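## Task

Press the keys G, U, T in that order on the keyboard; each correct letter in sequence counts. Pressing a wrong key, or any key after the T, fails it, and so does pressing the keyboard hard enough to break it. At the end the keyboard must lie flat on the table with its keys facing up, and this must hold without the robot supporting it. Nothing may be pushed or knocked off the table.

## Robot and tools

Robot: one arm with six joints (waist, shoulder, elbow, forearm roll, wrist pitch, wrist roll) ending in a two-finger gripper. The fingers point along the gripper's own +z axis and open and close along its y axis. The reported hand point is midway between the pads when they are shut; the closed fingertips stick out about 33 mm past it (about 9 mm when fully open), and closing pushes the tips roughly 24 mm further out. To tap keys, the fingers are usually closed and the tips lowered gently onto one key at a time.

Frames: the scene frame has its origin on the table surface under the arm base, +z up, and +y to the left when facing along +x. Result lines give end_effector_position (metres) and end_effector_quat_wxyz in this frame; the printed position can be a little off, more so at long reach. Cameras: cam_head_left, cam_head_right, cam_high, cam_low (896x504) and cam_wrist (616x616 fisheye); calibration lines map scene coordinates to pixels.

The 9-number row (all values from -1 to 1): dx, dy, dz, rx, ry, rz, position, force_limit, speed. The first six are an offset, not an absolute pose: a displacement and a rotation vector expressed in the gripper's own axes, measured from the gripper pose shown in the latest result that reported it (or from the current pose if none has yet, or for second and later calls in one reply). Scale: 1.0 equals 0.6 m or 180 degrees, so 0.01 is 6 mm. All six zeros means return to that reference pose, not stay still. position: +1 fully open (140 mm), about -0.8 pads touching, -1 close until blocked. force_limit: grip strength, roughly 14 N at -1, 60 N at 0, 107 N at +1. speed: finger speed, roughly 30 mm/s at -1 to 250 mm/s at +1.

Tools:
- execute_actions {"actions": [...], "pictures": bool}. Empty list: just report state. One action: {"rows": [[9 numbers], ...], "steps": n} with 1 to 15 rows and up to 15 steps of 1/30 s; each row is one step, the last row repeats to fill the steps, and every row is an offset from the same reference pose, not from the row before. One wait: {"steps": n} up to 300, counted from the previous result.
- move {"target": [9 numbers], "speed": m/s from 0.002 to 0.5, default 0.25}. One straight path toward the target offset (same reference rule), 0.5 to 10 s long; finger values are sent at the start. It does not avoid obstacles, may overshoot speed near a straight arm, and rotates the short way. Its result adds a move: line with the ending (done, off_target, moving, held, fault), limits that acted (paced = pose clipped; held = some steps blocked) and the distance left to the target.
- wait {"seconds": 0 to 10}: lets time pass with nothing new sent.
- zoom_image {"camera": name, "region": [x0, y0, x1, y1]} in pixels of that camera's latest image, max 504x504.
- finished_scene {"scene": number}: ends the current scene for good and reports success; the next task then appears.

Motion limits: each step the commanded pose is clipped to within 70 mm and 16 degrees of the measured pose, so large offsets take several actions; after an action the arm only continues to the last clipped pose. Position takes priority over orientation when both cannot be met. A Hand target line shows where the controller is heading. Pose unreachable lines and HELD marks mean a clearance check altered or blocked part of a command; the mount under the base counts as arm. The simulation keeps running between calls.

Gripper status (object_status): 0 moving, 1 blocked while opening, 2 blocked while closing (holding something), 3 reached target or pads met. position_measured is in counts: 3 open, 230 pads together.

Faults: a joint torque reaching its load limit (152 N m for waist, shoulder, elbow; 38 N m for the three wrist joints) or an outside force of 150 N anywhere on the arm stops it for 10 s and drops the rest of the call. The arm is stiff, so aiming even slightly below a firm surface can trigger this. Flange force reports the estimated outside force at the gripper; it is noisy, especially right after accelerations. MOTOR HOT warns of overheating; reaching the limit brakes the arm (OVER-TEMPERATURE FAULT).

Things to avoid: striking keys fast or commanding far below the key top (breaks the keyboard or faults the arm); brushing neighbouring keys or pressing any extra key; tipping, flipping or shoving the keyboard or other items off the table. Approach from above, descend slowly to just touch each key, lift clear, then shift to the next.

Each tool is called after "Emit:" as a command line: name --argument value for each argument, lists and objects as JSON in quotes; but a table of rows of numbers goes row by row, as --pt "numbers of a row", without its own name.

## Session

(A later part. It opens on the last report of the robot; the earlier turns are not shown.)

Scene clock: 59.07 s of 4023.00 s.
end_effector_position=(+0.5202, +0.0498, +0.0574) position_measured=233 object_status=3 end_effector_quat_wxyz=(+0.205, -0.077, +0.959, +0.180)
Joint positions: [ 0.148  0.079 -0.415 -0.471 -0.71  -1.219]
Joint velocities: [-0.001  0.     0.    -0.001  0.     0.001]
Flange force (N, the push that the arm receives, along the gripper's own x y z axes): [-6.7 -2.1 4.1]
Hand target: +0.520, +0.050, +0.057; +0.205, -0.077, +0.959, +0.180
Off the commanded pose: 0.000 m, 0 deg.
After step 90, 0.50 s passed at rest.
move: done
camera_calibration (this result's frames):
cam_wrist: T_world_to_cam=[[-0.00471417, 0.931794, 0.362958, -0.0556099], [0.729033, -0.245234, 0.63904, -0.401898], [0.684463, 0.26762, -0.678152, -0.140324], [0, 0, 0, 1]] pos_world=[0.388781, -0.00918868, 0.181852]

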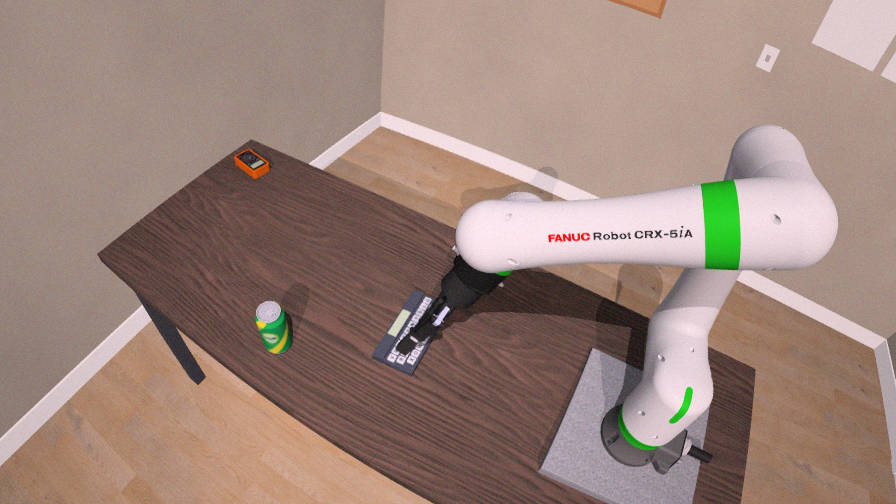

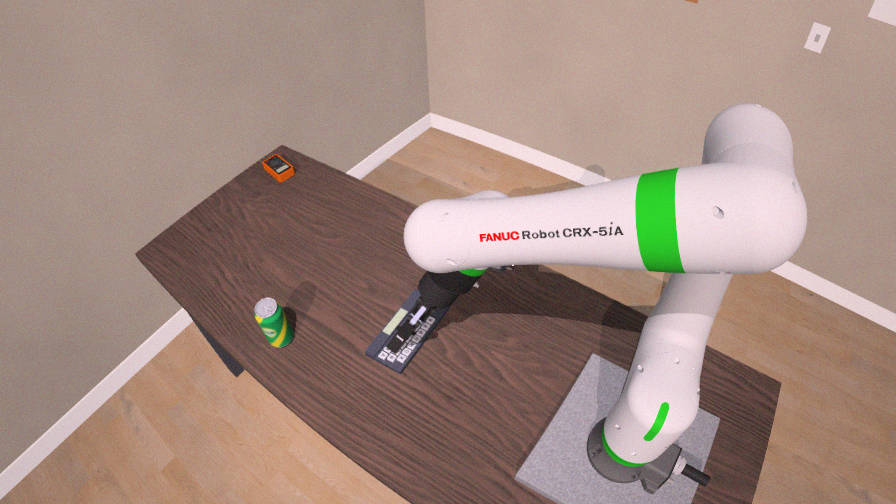

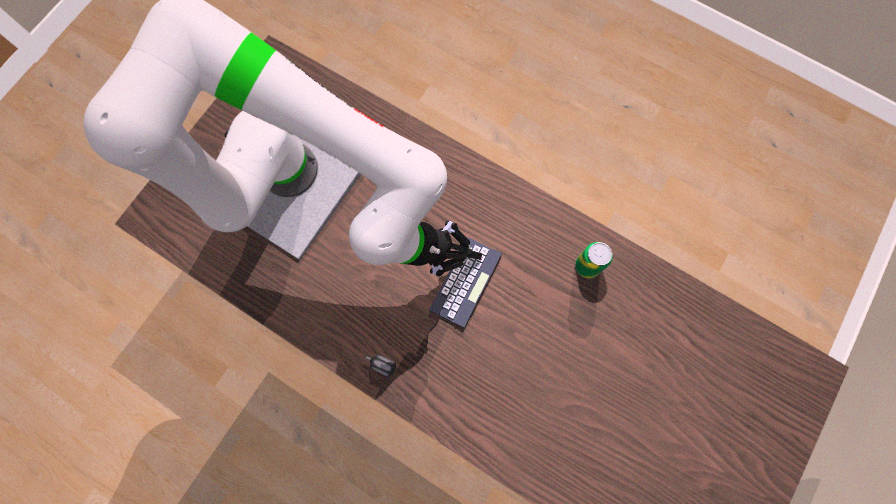

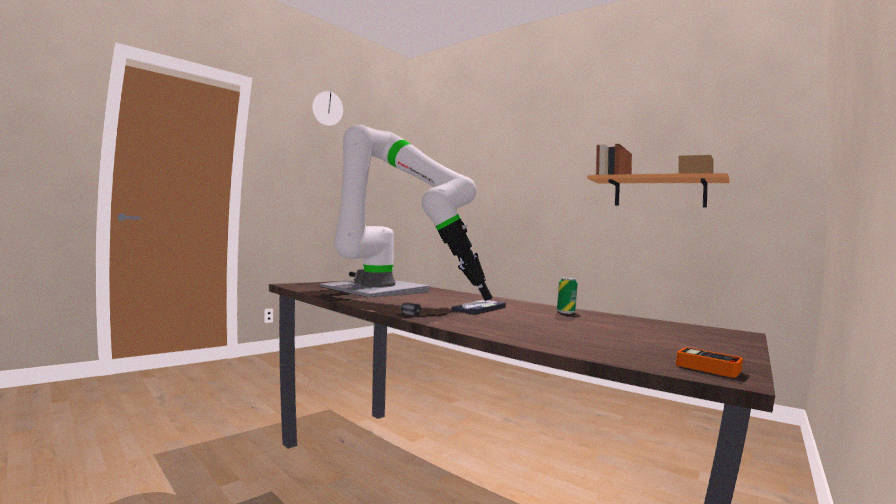

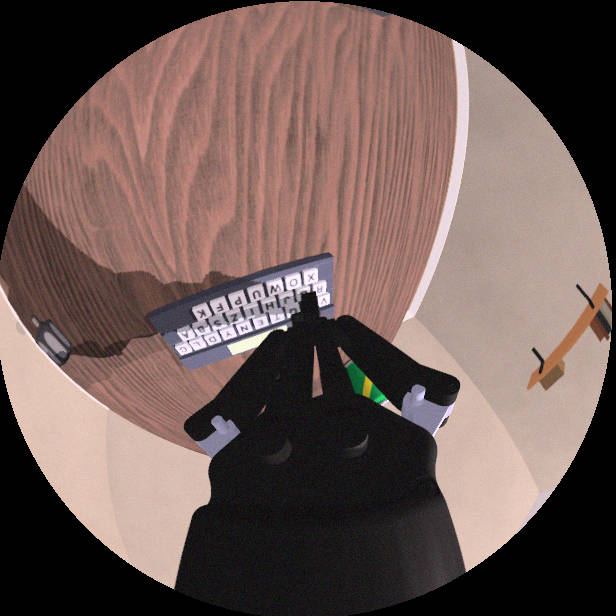

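Aligned. Descend 1.5 mm.

Emit:
move --target '[0.001053, -0.000785, 0.002128, 0, 0, 0, -1, 0, 0]' --speed 0.004

Emit:
zoom_image --camera "cam_wrist" --region '[260, 240, 360, 330]'

Emit:
zoom_image --camera "cam_head_left" --region '[370, 290, 450, 380]'

Scene clock: 61.37 s of 4023.00 s.
end_effector_position=(+0.5202, +0.0498, +0.0559) position_measured=233 object_status=3 end_effector_quat_wxyz=(+0.205, -0.077, +0.959, +0.180)
Joint positions: [ 0.147  0.081 -0.416 -0.473 -0.707 -1.216]
Joint velocities: [ 0.002  0.    -0.     0.    -0.     0.001]
Flange force (N, the push that the arm receives, along the gripper's own x y z axes): [-5.6 -3.0 3.8]
Hand target: +0.520, +0.050, +0.056; +0.205, -0.077, +0.959, +0.180
Off the commanded pose: 0.000 m, 0 deg.
move: done
camera_calibration (this result's frames):
cam_wrist: T_world_to_cam=[[-0.00471374, 0.931793, 0.362959, -0.0550656], [0.729028, -0.245237, 0.639044, -0.400941], [0.684468, 0.267619, -0.678147, -0.141345], [0, 0, 0, 1]] pos_world=[0.388784, -0.00918919, 0.180353]

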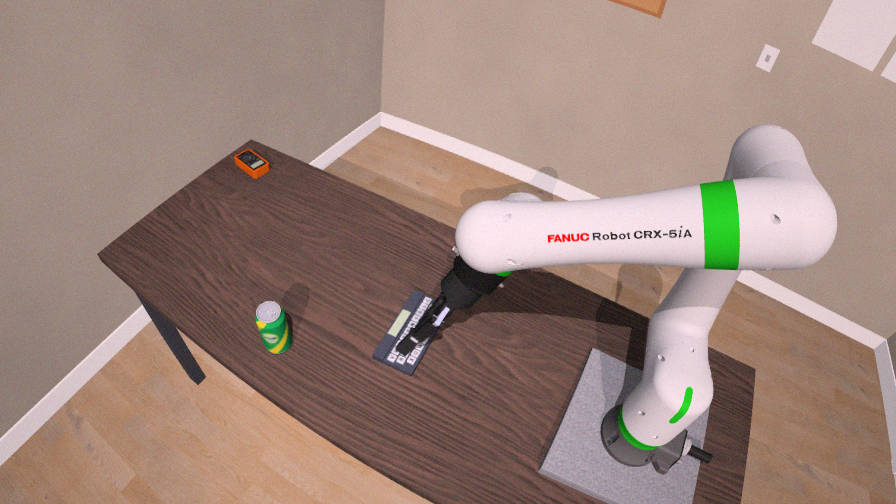

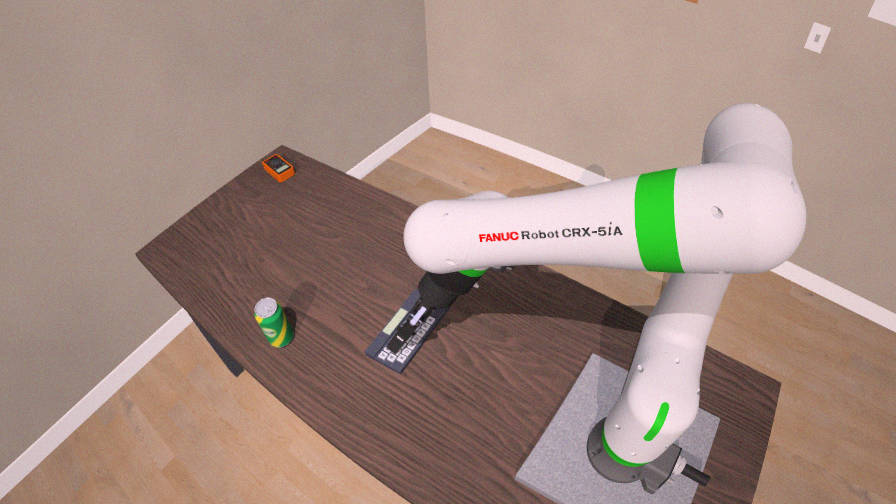

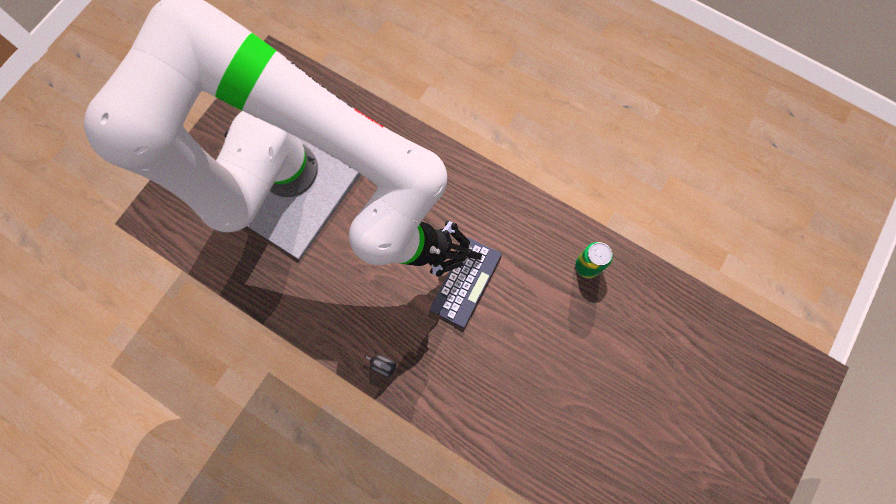

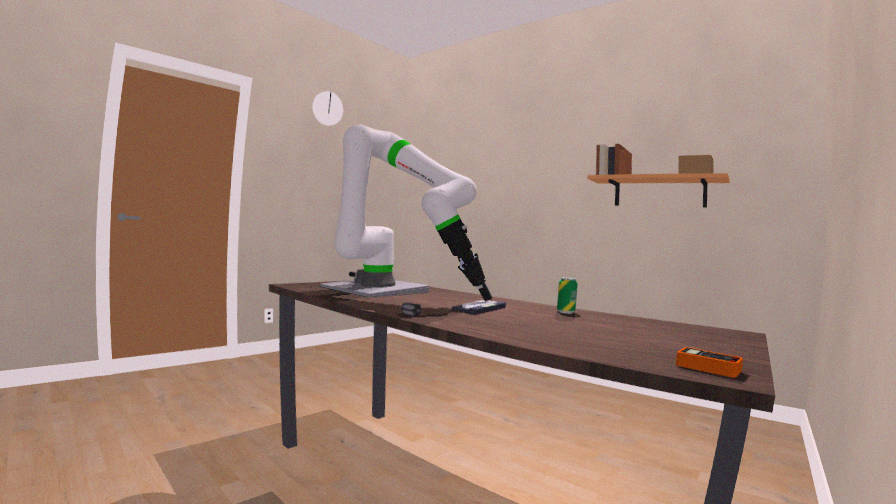

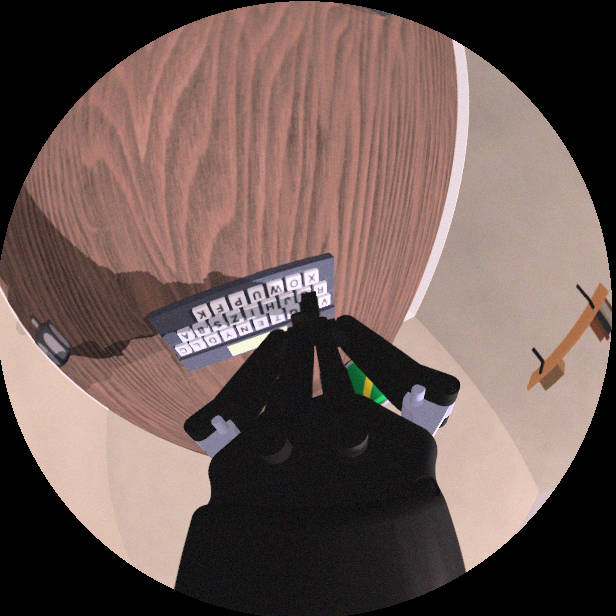

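Region (260, 240, 360, 330) of cam_wrist's 616x616 image, scaled by 5.040, with more detail than that image has; it fills the top 454 rows of this view, and the rest is white.

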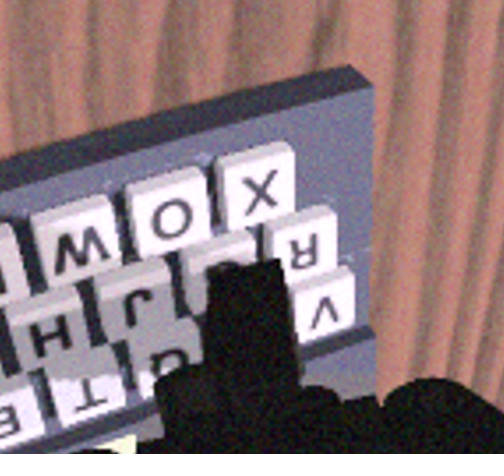

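Region (370, 290, 450, 380) of cam_head_left's 896x504 image, scaled by 5.600, with more detail than that image has.

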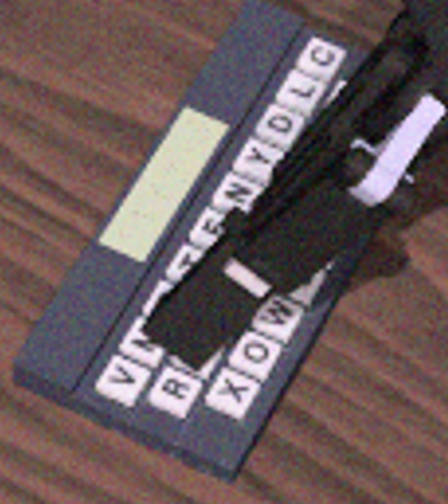

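Emit:
move --target '[0.000842, -0.000628, 0.001703, 0, 0, 0, -1, 0, 0]' --speed 0.004

Emit:
zoom_image --camera "cam_wrist" --region '[260, 240, 360, 330]'

Emit:
zoom_image --camera "cam_head_left" --region '[370, 290, 450, 380]'

Scene clock: 64.47 s of 4023.00 s.
end_effector_position=(+0.5202, +0.0498, +0.0547) position_measured=233 object_status=3 end_effector_quat_wxyz=(+0.205, -0.077, +0.959, +0.180)
Joint positions: [ 0.147  0.083 -0.416 -0.474 -0.705 -1.214]
Joint velocities: [-0.001 -0.001 -0.    -0.    -0.    -0.   ]
Flange force (N, the push that the arm receives, along the gripper's own x y z axes): [-5.5 -3.0 3.9]
Hand target: +0.520, +0.050, +0.055; +0.205, -0.077, +0.959, +0.180
Off the commanded pose: 0.000 m, 0 deg.
move: done
camera_calibration (this result's frames):
cam_wrist: T_world_to_cam=[[-0.0047131, 0.931793, 0.36296, -0.0546302], [0.729024, -0.24524, 0.639047, -0.400175], [0.684472, 0.267619, -0.678143, -0.142163], [0, 0, 0, 1]] pos_world=[0.388786, -0.00918948, 0.179153]

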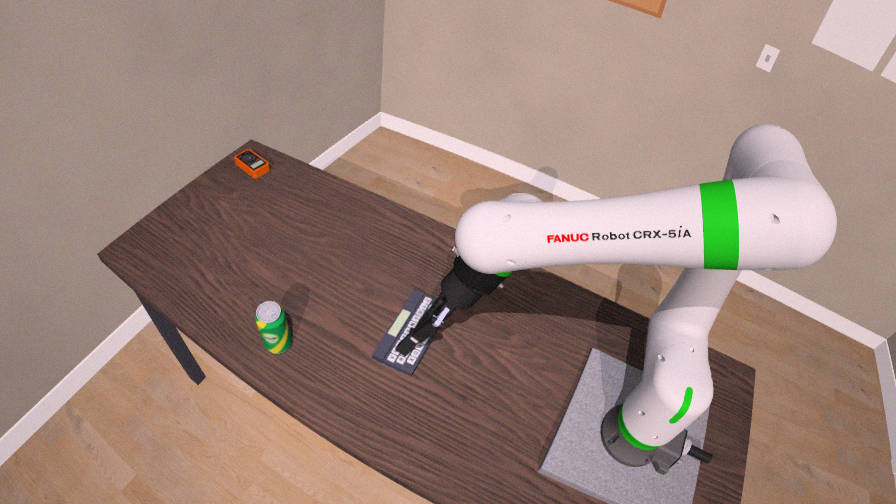

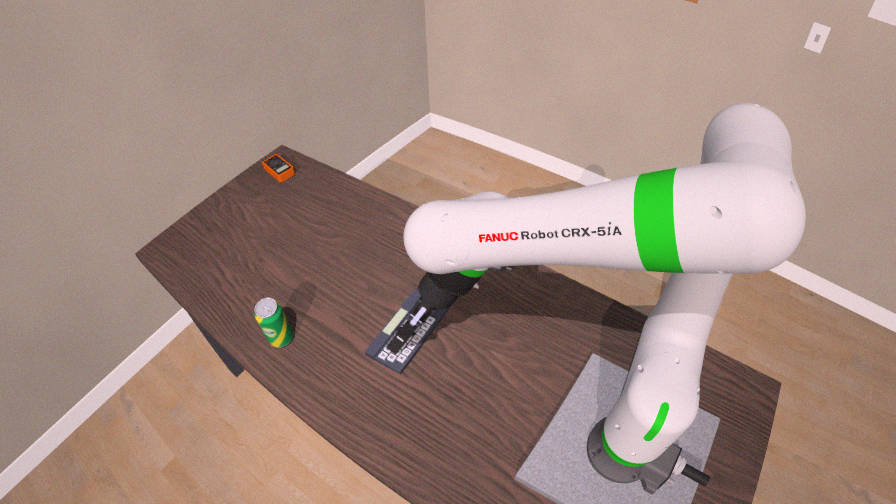

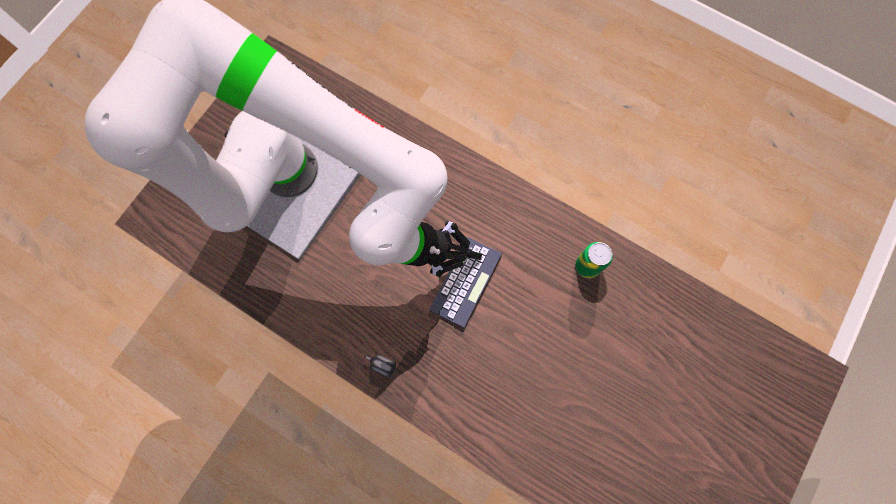

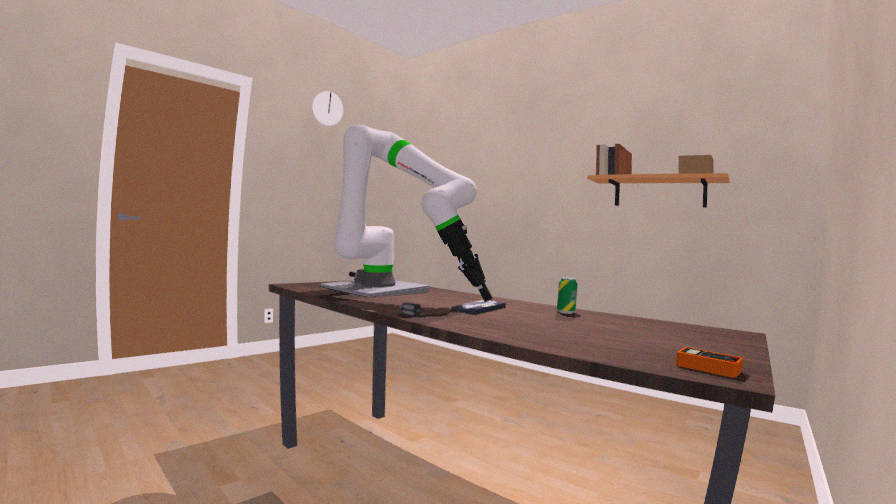

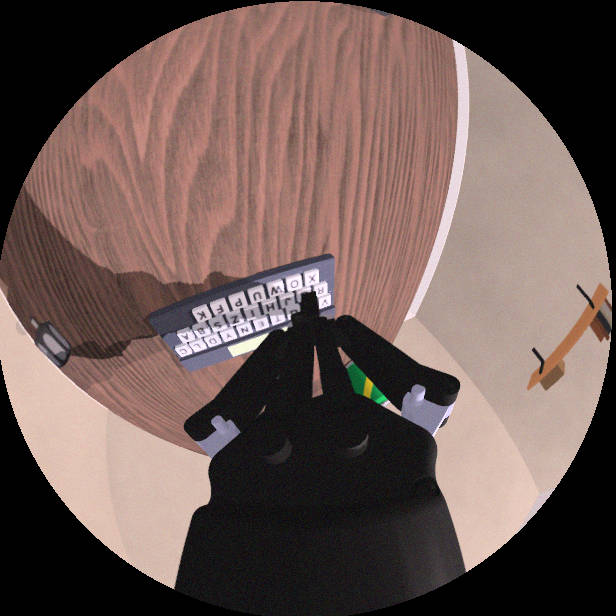

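Region (260, 240, 360, 330) of cam_wrist's 616x616 image, scaled by 5.040, with more detail than that image has; it fills the top 454 rows of this view, and the rest is white.

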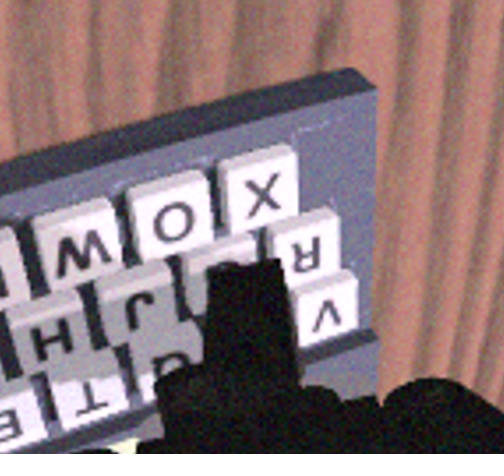

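Region (370, 290, 450, 380) of cam_head_left's 896x504 image, scaled by 5.600, with more detail than that image has.

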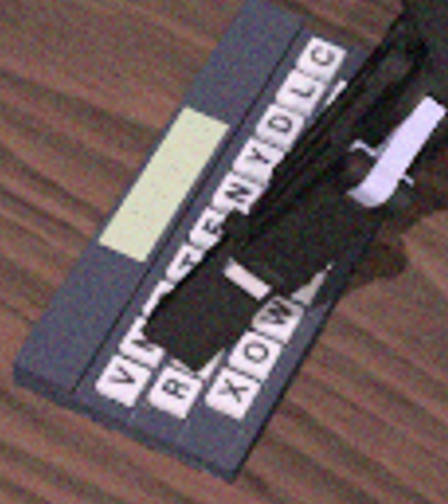

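Emit:
move --target '[0.000632, -0.000471, 0.001277, 0, 0, 0, -1, 0, 0]' --speed 0.003

Emit:
zoom_image --camera "cam_wrist" --region '[260, 240, 360, 330]'

Emit:
zoom_image --camera "cam_head_left" --region '[370, 290, 450, 380]'

Scene clock: 67.43 s of 4023.00 s.
end_effector_position=(+0.5202, +0.0498, +0.0538) position_measured=233 object_status=3 end_effector_quat_wxyz=(+0.205, -0.077, +0.959, +0.180)
Joint positions: [ 0.146  0.085 -0.417 -0.476 -0.703 -1.212]
Joint velocities: [-0.     0.     0.     0.001 -0.001 -0.001]
Flange force (N, the push that the arm receives, along the gripper's own x y z axes): [-4.3 -2.6 2.3]
Hand target: +0.520, +0.050, +0.054; +0.205, -0.077, +0.959, +0.180
Off the commanded pose: 0.000 m, 0 deg.
move: done
camera_calibration (this result's frames):
cam_wrist: T_world_to_cam=[[-0.00471266, 0.931792, 0.362961, -0.0543036], [0.729021, -0.245242, 0.63905, -0.399601], [0.684475, 0.267618, -0.678141, -0.142776], [0, 0, 0, 1]] pos_world=[0.388788, -0.00918974, 0.178253]

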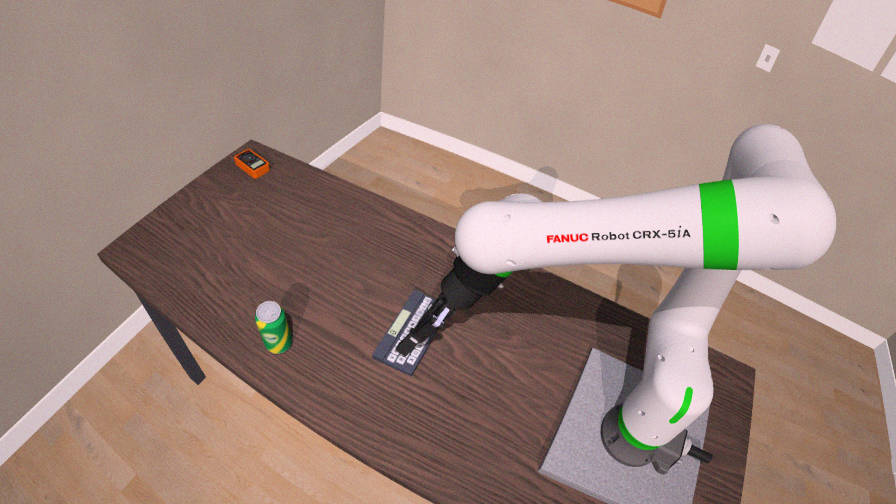

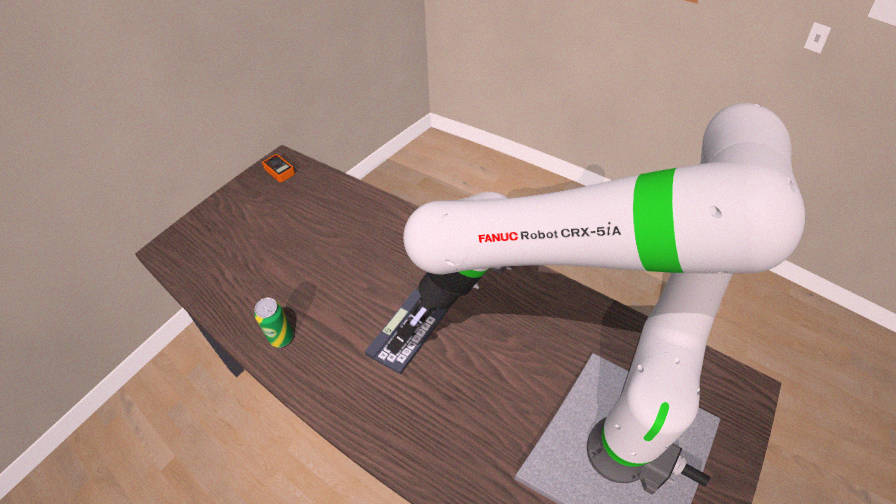

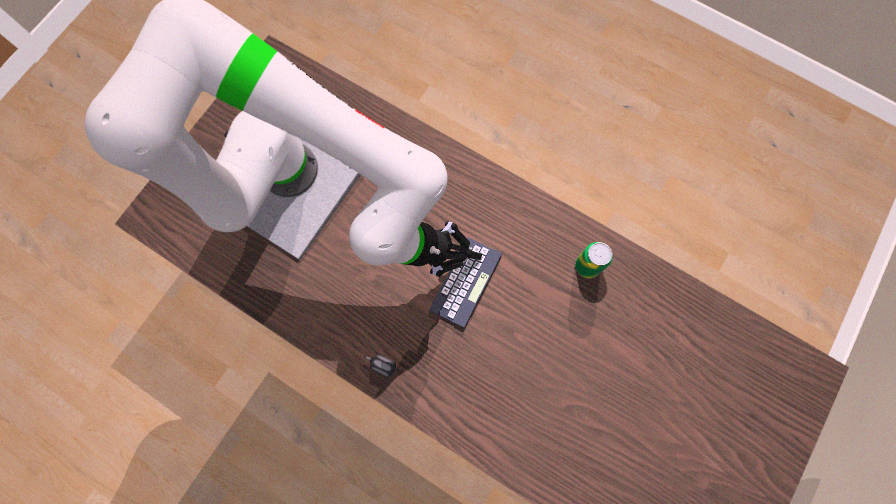

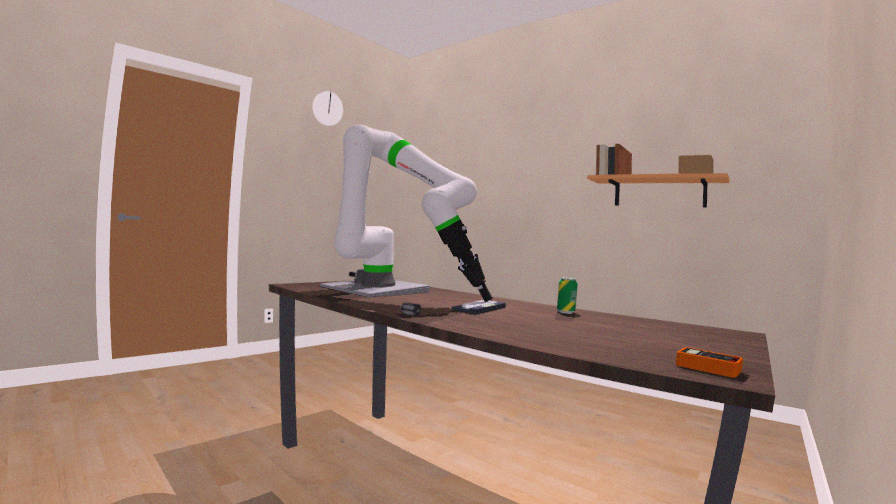

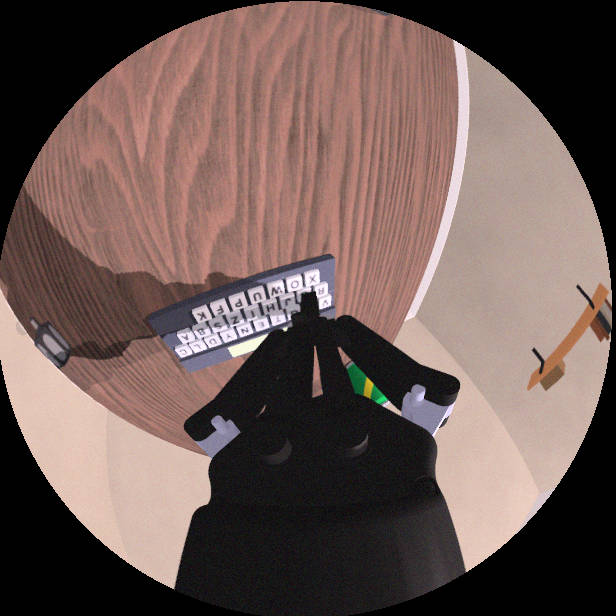

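Region (260, 240, 360, 330) of cam_wrist's 616x616 image, scaled by 5.040, with more detail than that image has; it fills the top 454 rows of this view, and the rest is white.

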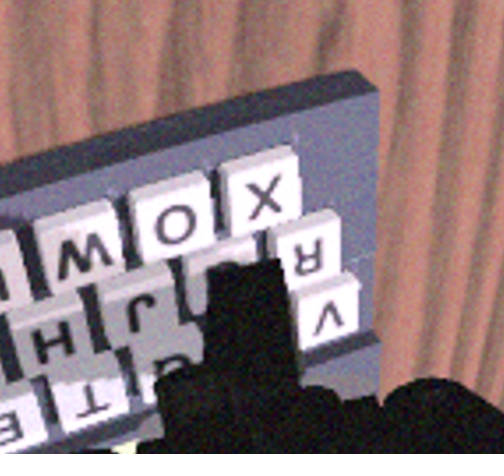

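Region (370, 290, 450, 380) of cam_head_left's 896x504 image, scaled by 5.600, with more detail than that image has.

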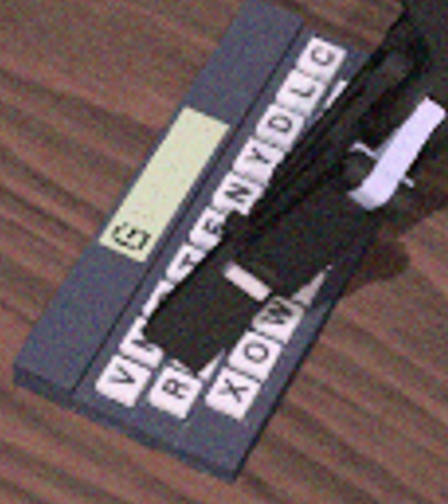

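Emit:
move --target '[-0.005616, 0.004184, -0.011352, 0, 0, 0, -1, 0, 0]' --speed 0.02

Emit:
move --target '[0.02958, -0.07195, -0.04119, 0, 0, 0, -1, 0, 0]' --speed 0.06

Emit:
zoom_image --camera "cam_wrist" --region '[260, 240, 360, 330]'

Scene clock: 70.13 s of 4023.00 s.
end_effector_position=(+0.5202, +0.0498, +0.0618) position_measured=233 object_status=3 end_effector_quat_wxyz=(+0.205, -0.077, +0.959, +0.180)
Joint positions: [ 0.149  0.071 -0.412 -0.465 -0.719 -1.228]
Joint velocities: [ 0.001 -0.001  0.    -0.001 -0.    -0.   ]
Flange force (N, the push that the arm receives, along the gripper's own x y z axes): [-5.1 -1.6 3.8]
Hand target: +0.520, +0.050, +0.062; +0.205, -0.077, +0.959, +0.180
Off the commanded pose: 0.000 m, 0 deg.
move: done
camera_calibration (this result's frames):
cam_wrist: T_world_to_cam=[[-0.00470946, 0.931795, 0.362954, -0.0572052], [0.729041, -0.245232, 0.639031, -0.404708], [0.684454, 0.267618, -0.678162, -0.13733], [0, 0, 0, 1]] pos_world=[0.388775, -0.0091917, 0.186252]

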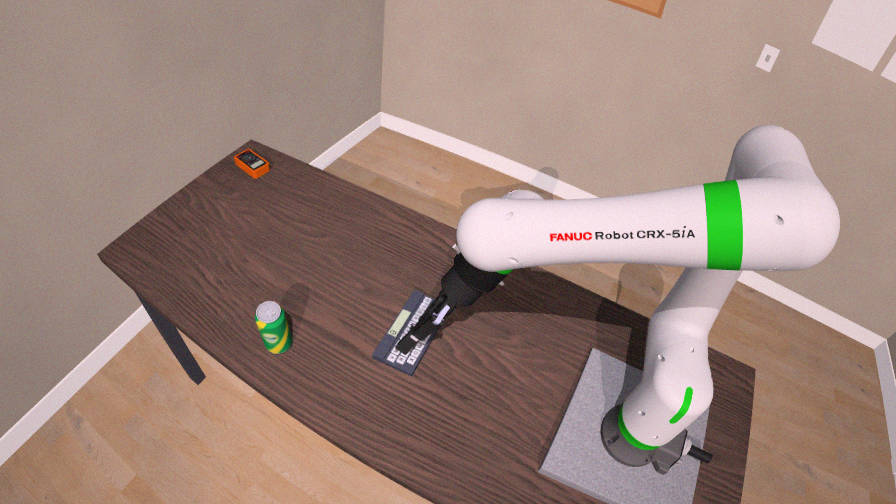

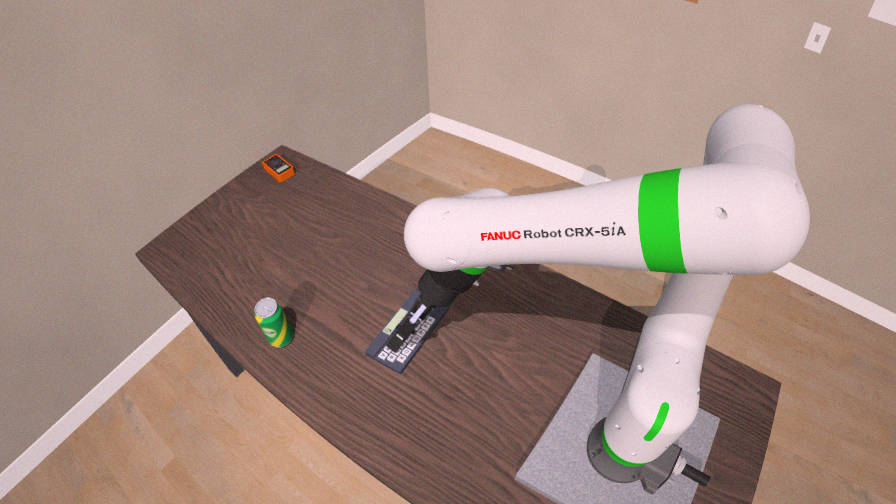

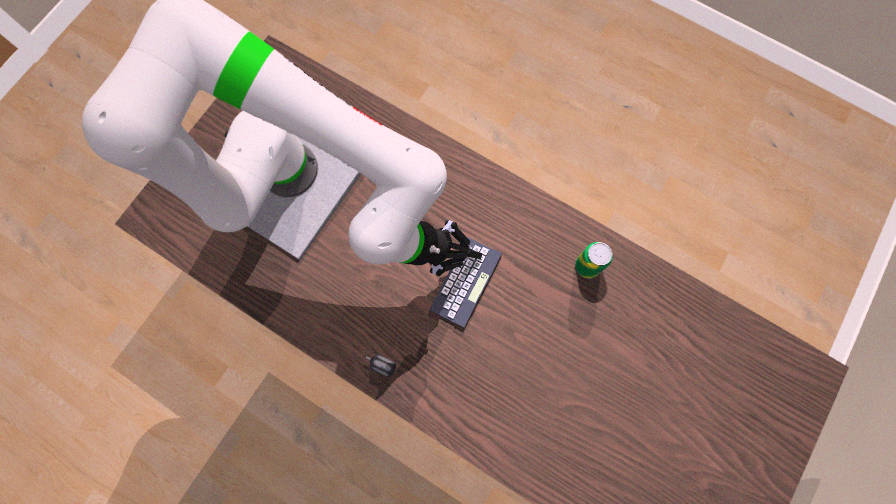

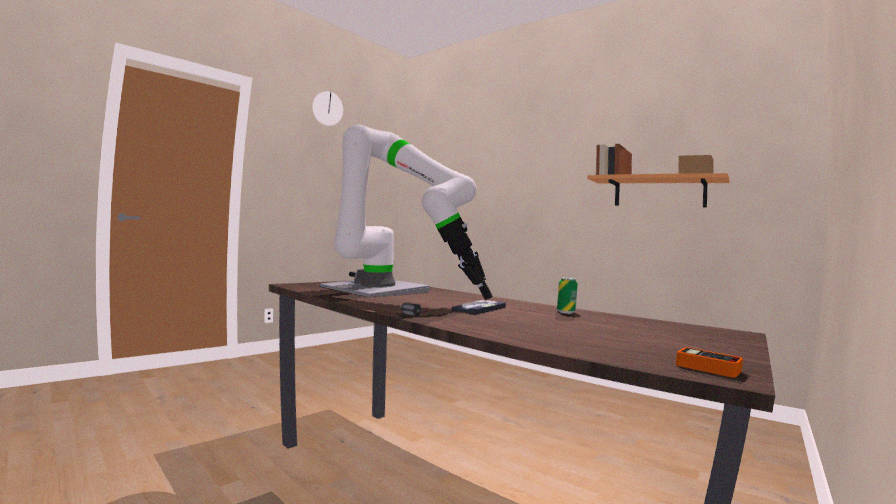

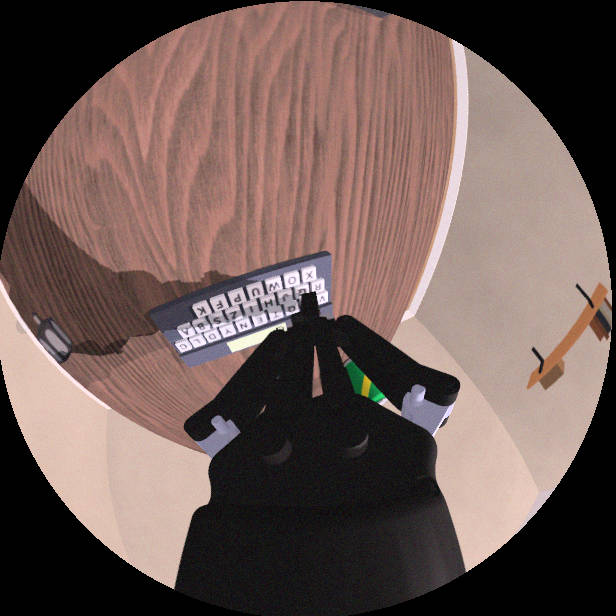

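Scene clock: 71.30 s of 4023.00 s.
end_effector_position=(+0.5047, -0.0007, +0.0620) position_measured=233 object_status=3 end_effector_quat_wxyz=(+0.205, -0.077, +0.959, +0.180)
Joint positions: [ 0.012  0.06  -0.405 -0.507 -0.791 -1.083]
Joint velocities: [0.001 0.001 0.    0.002 0.001 0.   ]
Flange force (N, the push that the arm receives, along the gripper's own x y z axes): [-6.6 -3.2 2.6]
Hand target: +0.505, -0.001, +0.062; +0.205, -0.077, +0.959, +0.180
Off the commanded pose: 0.000 m, 0 deg.
move: done
camera_calibration (this result's frames):
cam_wrist: T_world_to_cam=[[-0.00493349, 0.931896, 0.362693, -0.0101356], [0.728812, -0.24499, 0.639385, -0.405838], [0.684696, 0.267489, -0.677968, -0.11325], [0, 0, 0, 1]] pos_world=[0.373271, -0.0596875, 0.186382]

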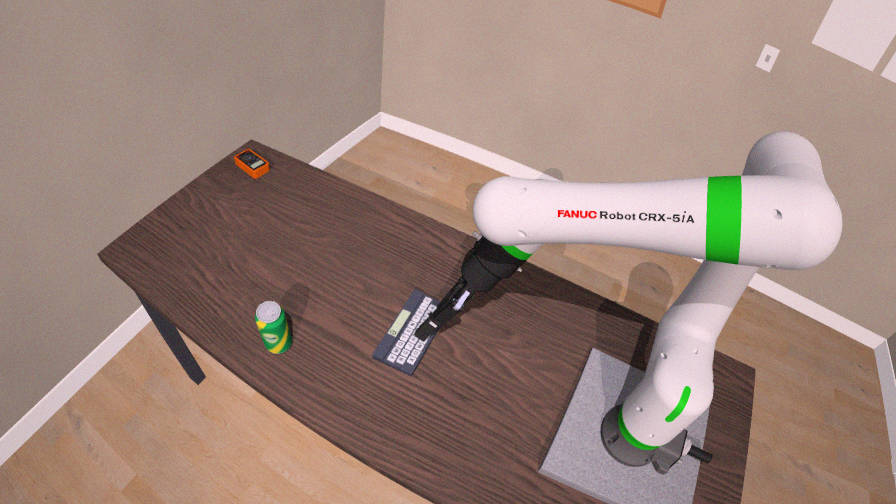

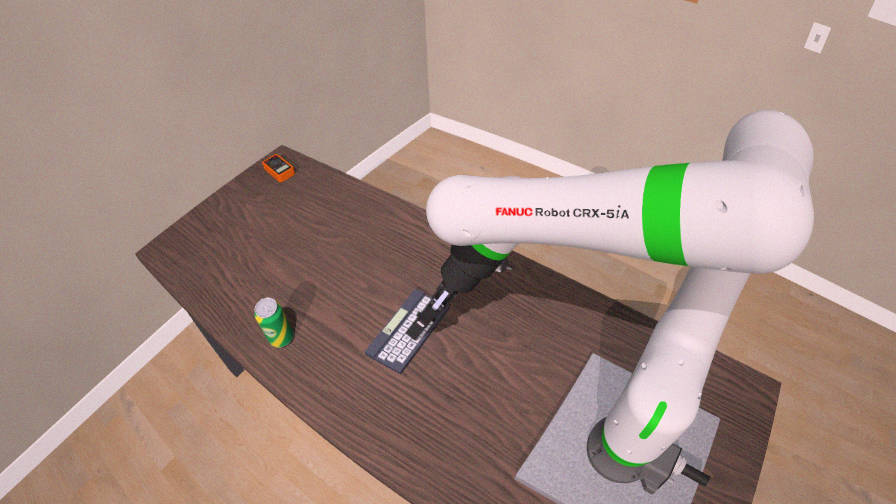

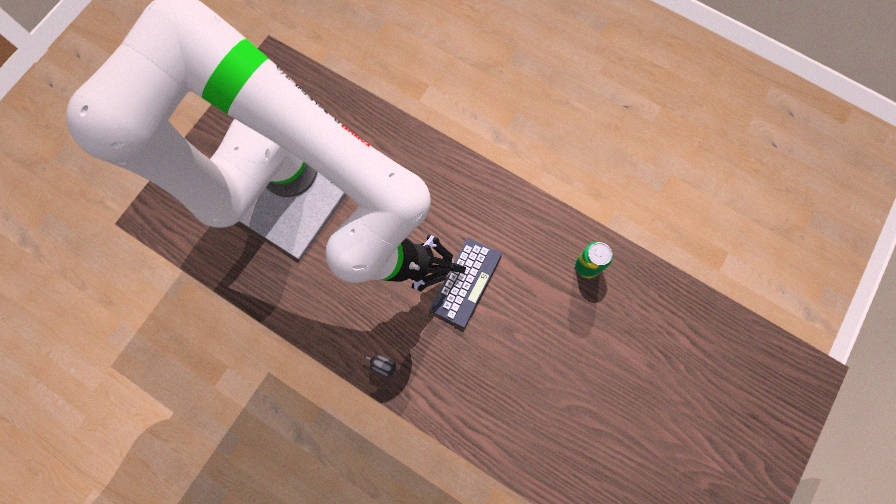

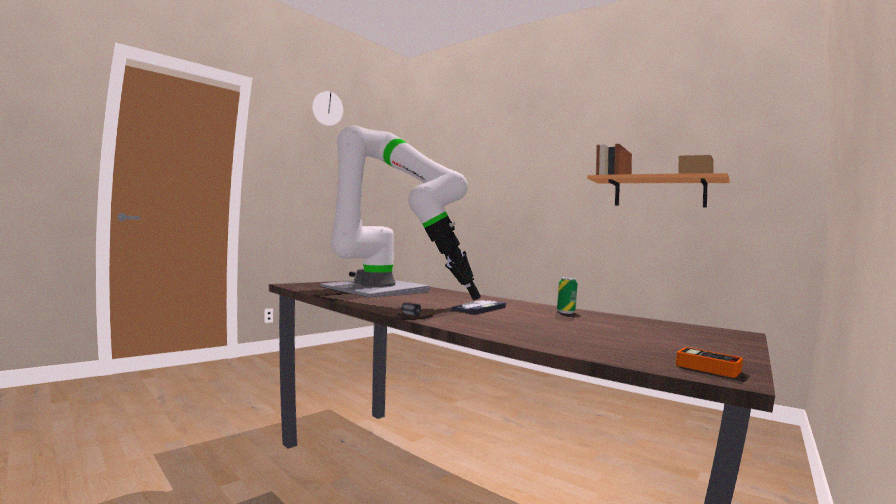

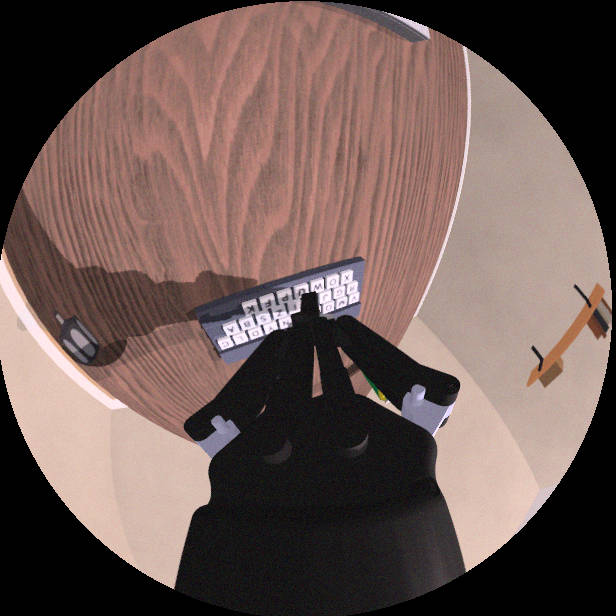

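Region (260, 240, 360, 330) of cam_wrist's 616x616 image, scaled by 5.040, with more detail than that image has; it fills the top 454 rows of this view, and the rest is white.

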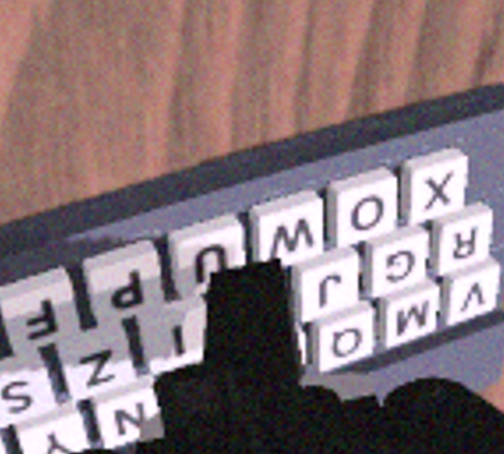

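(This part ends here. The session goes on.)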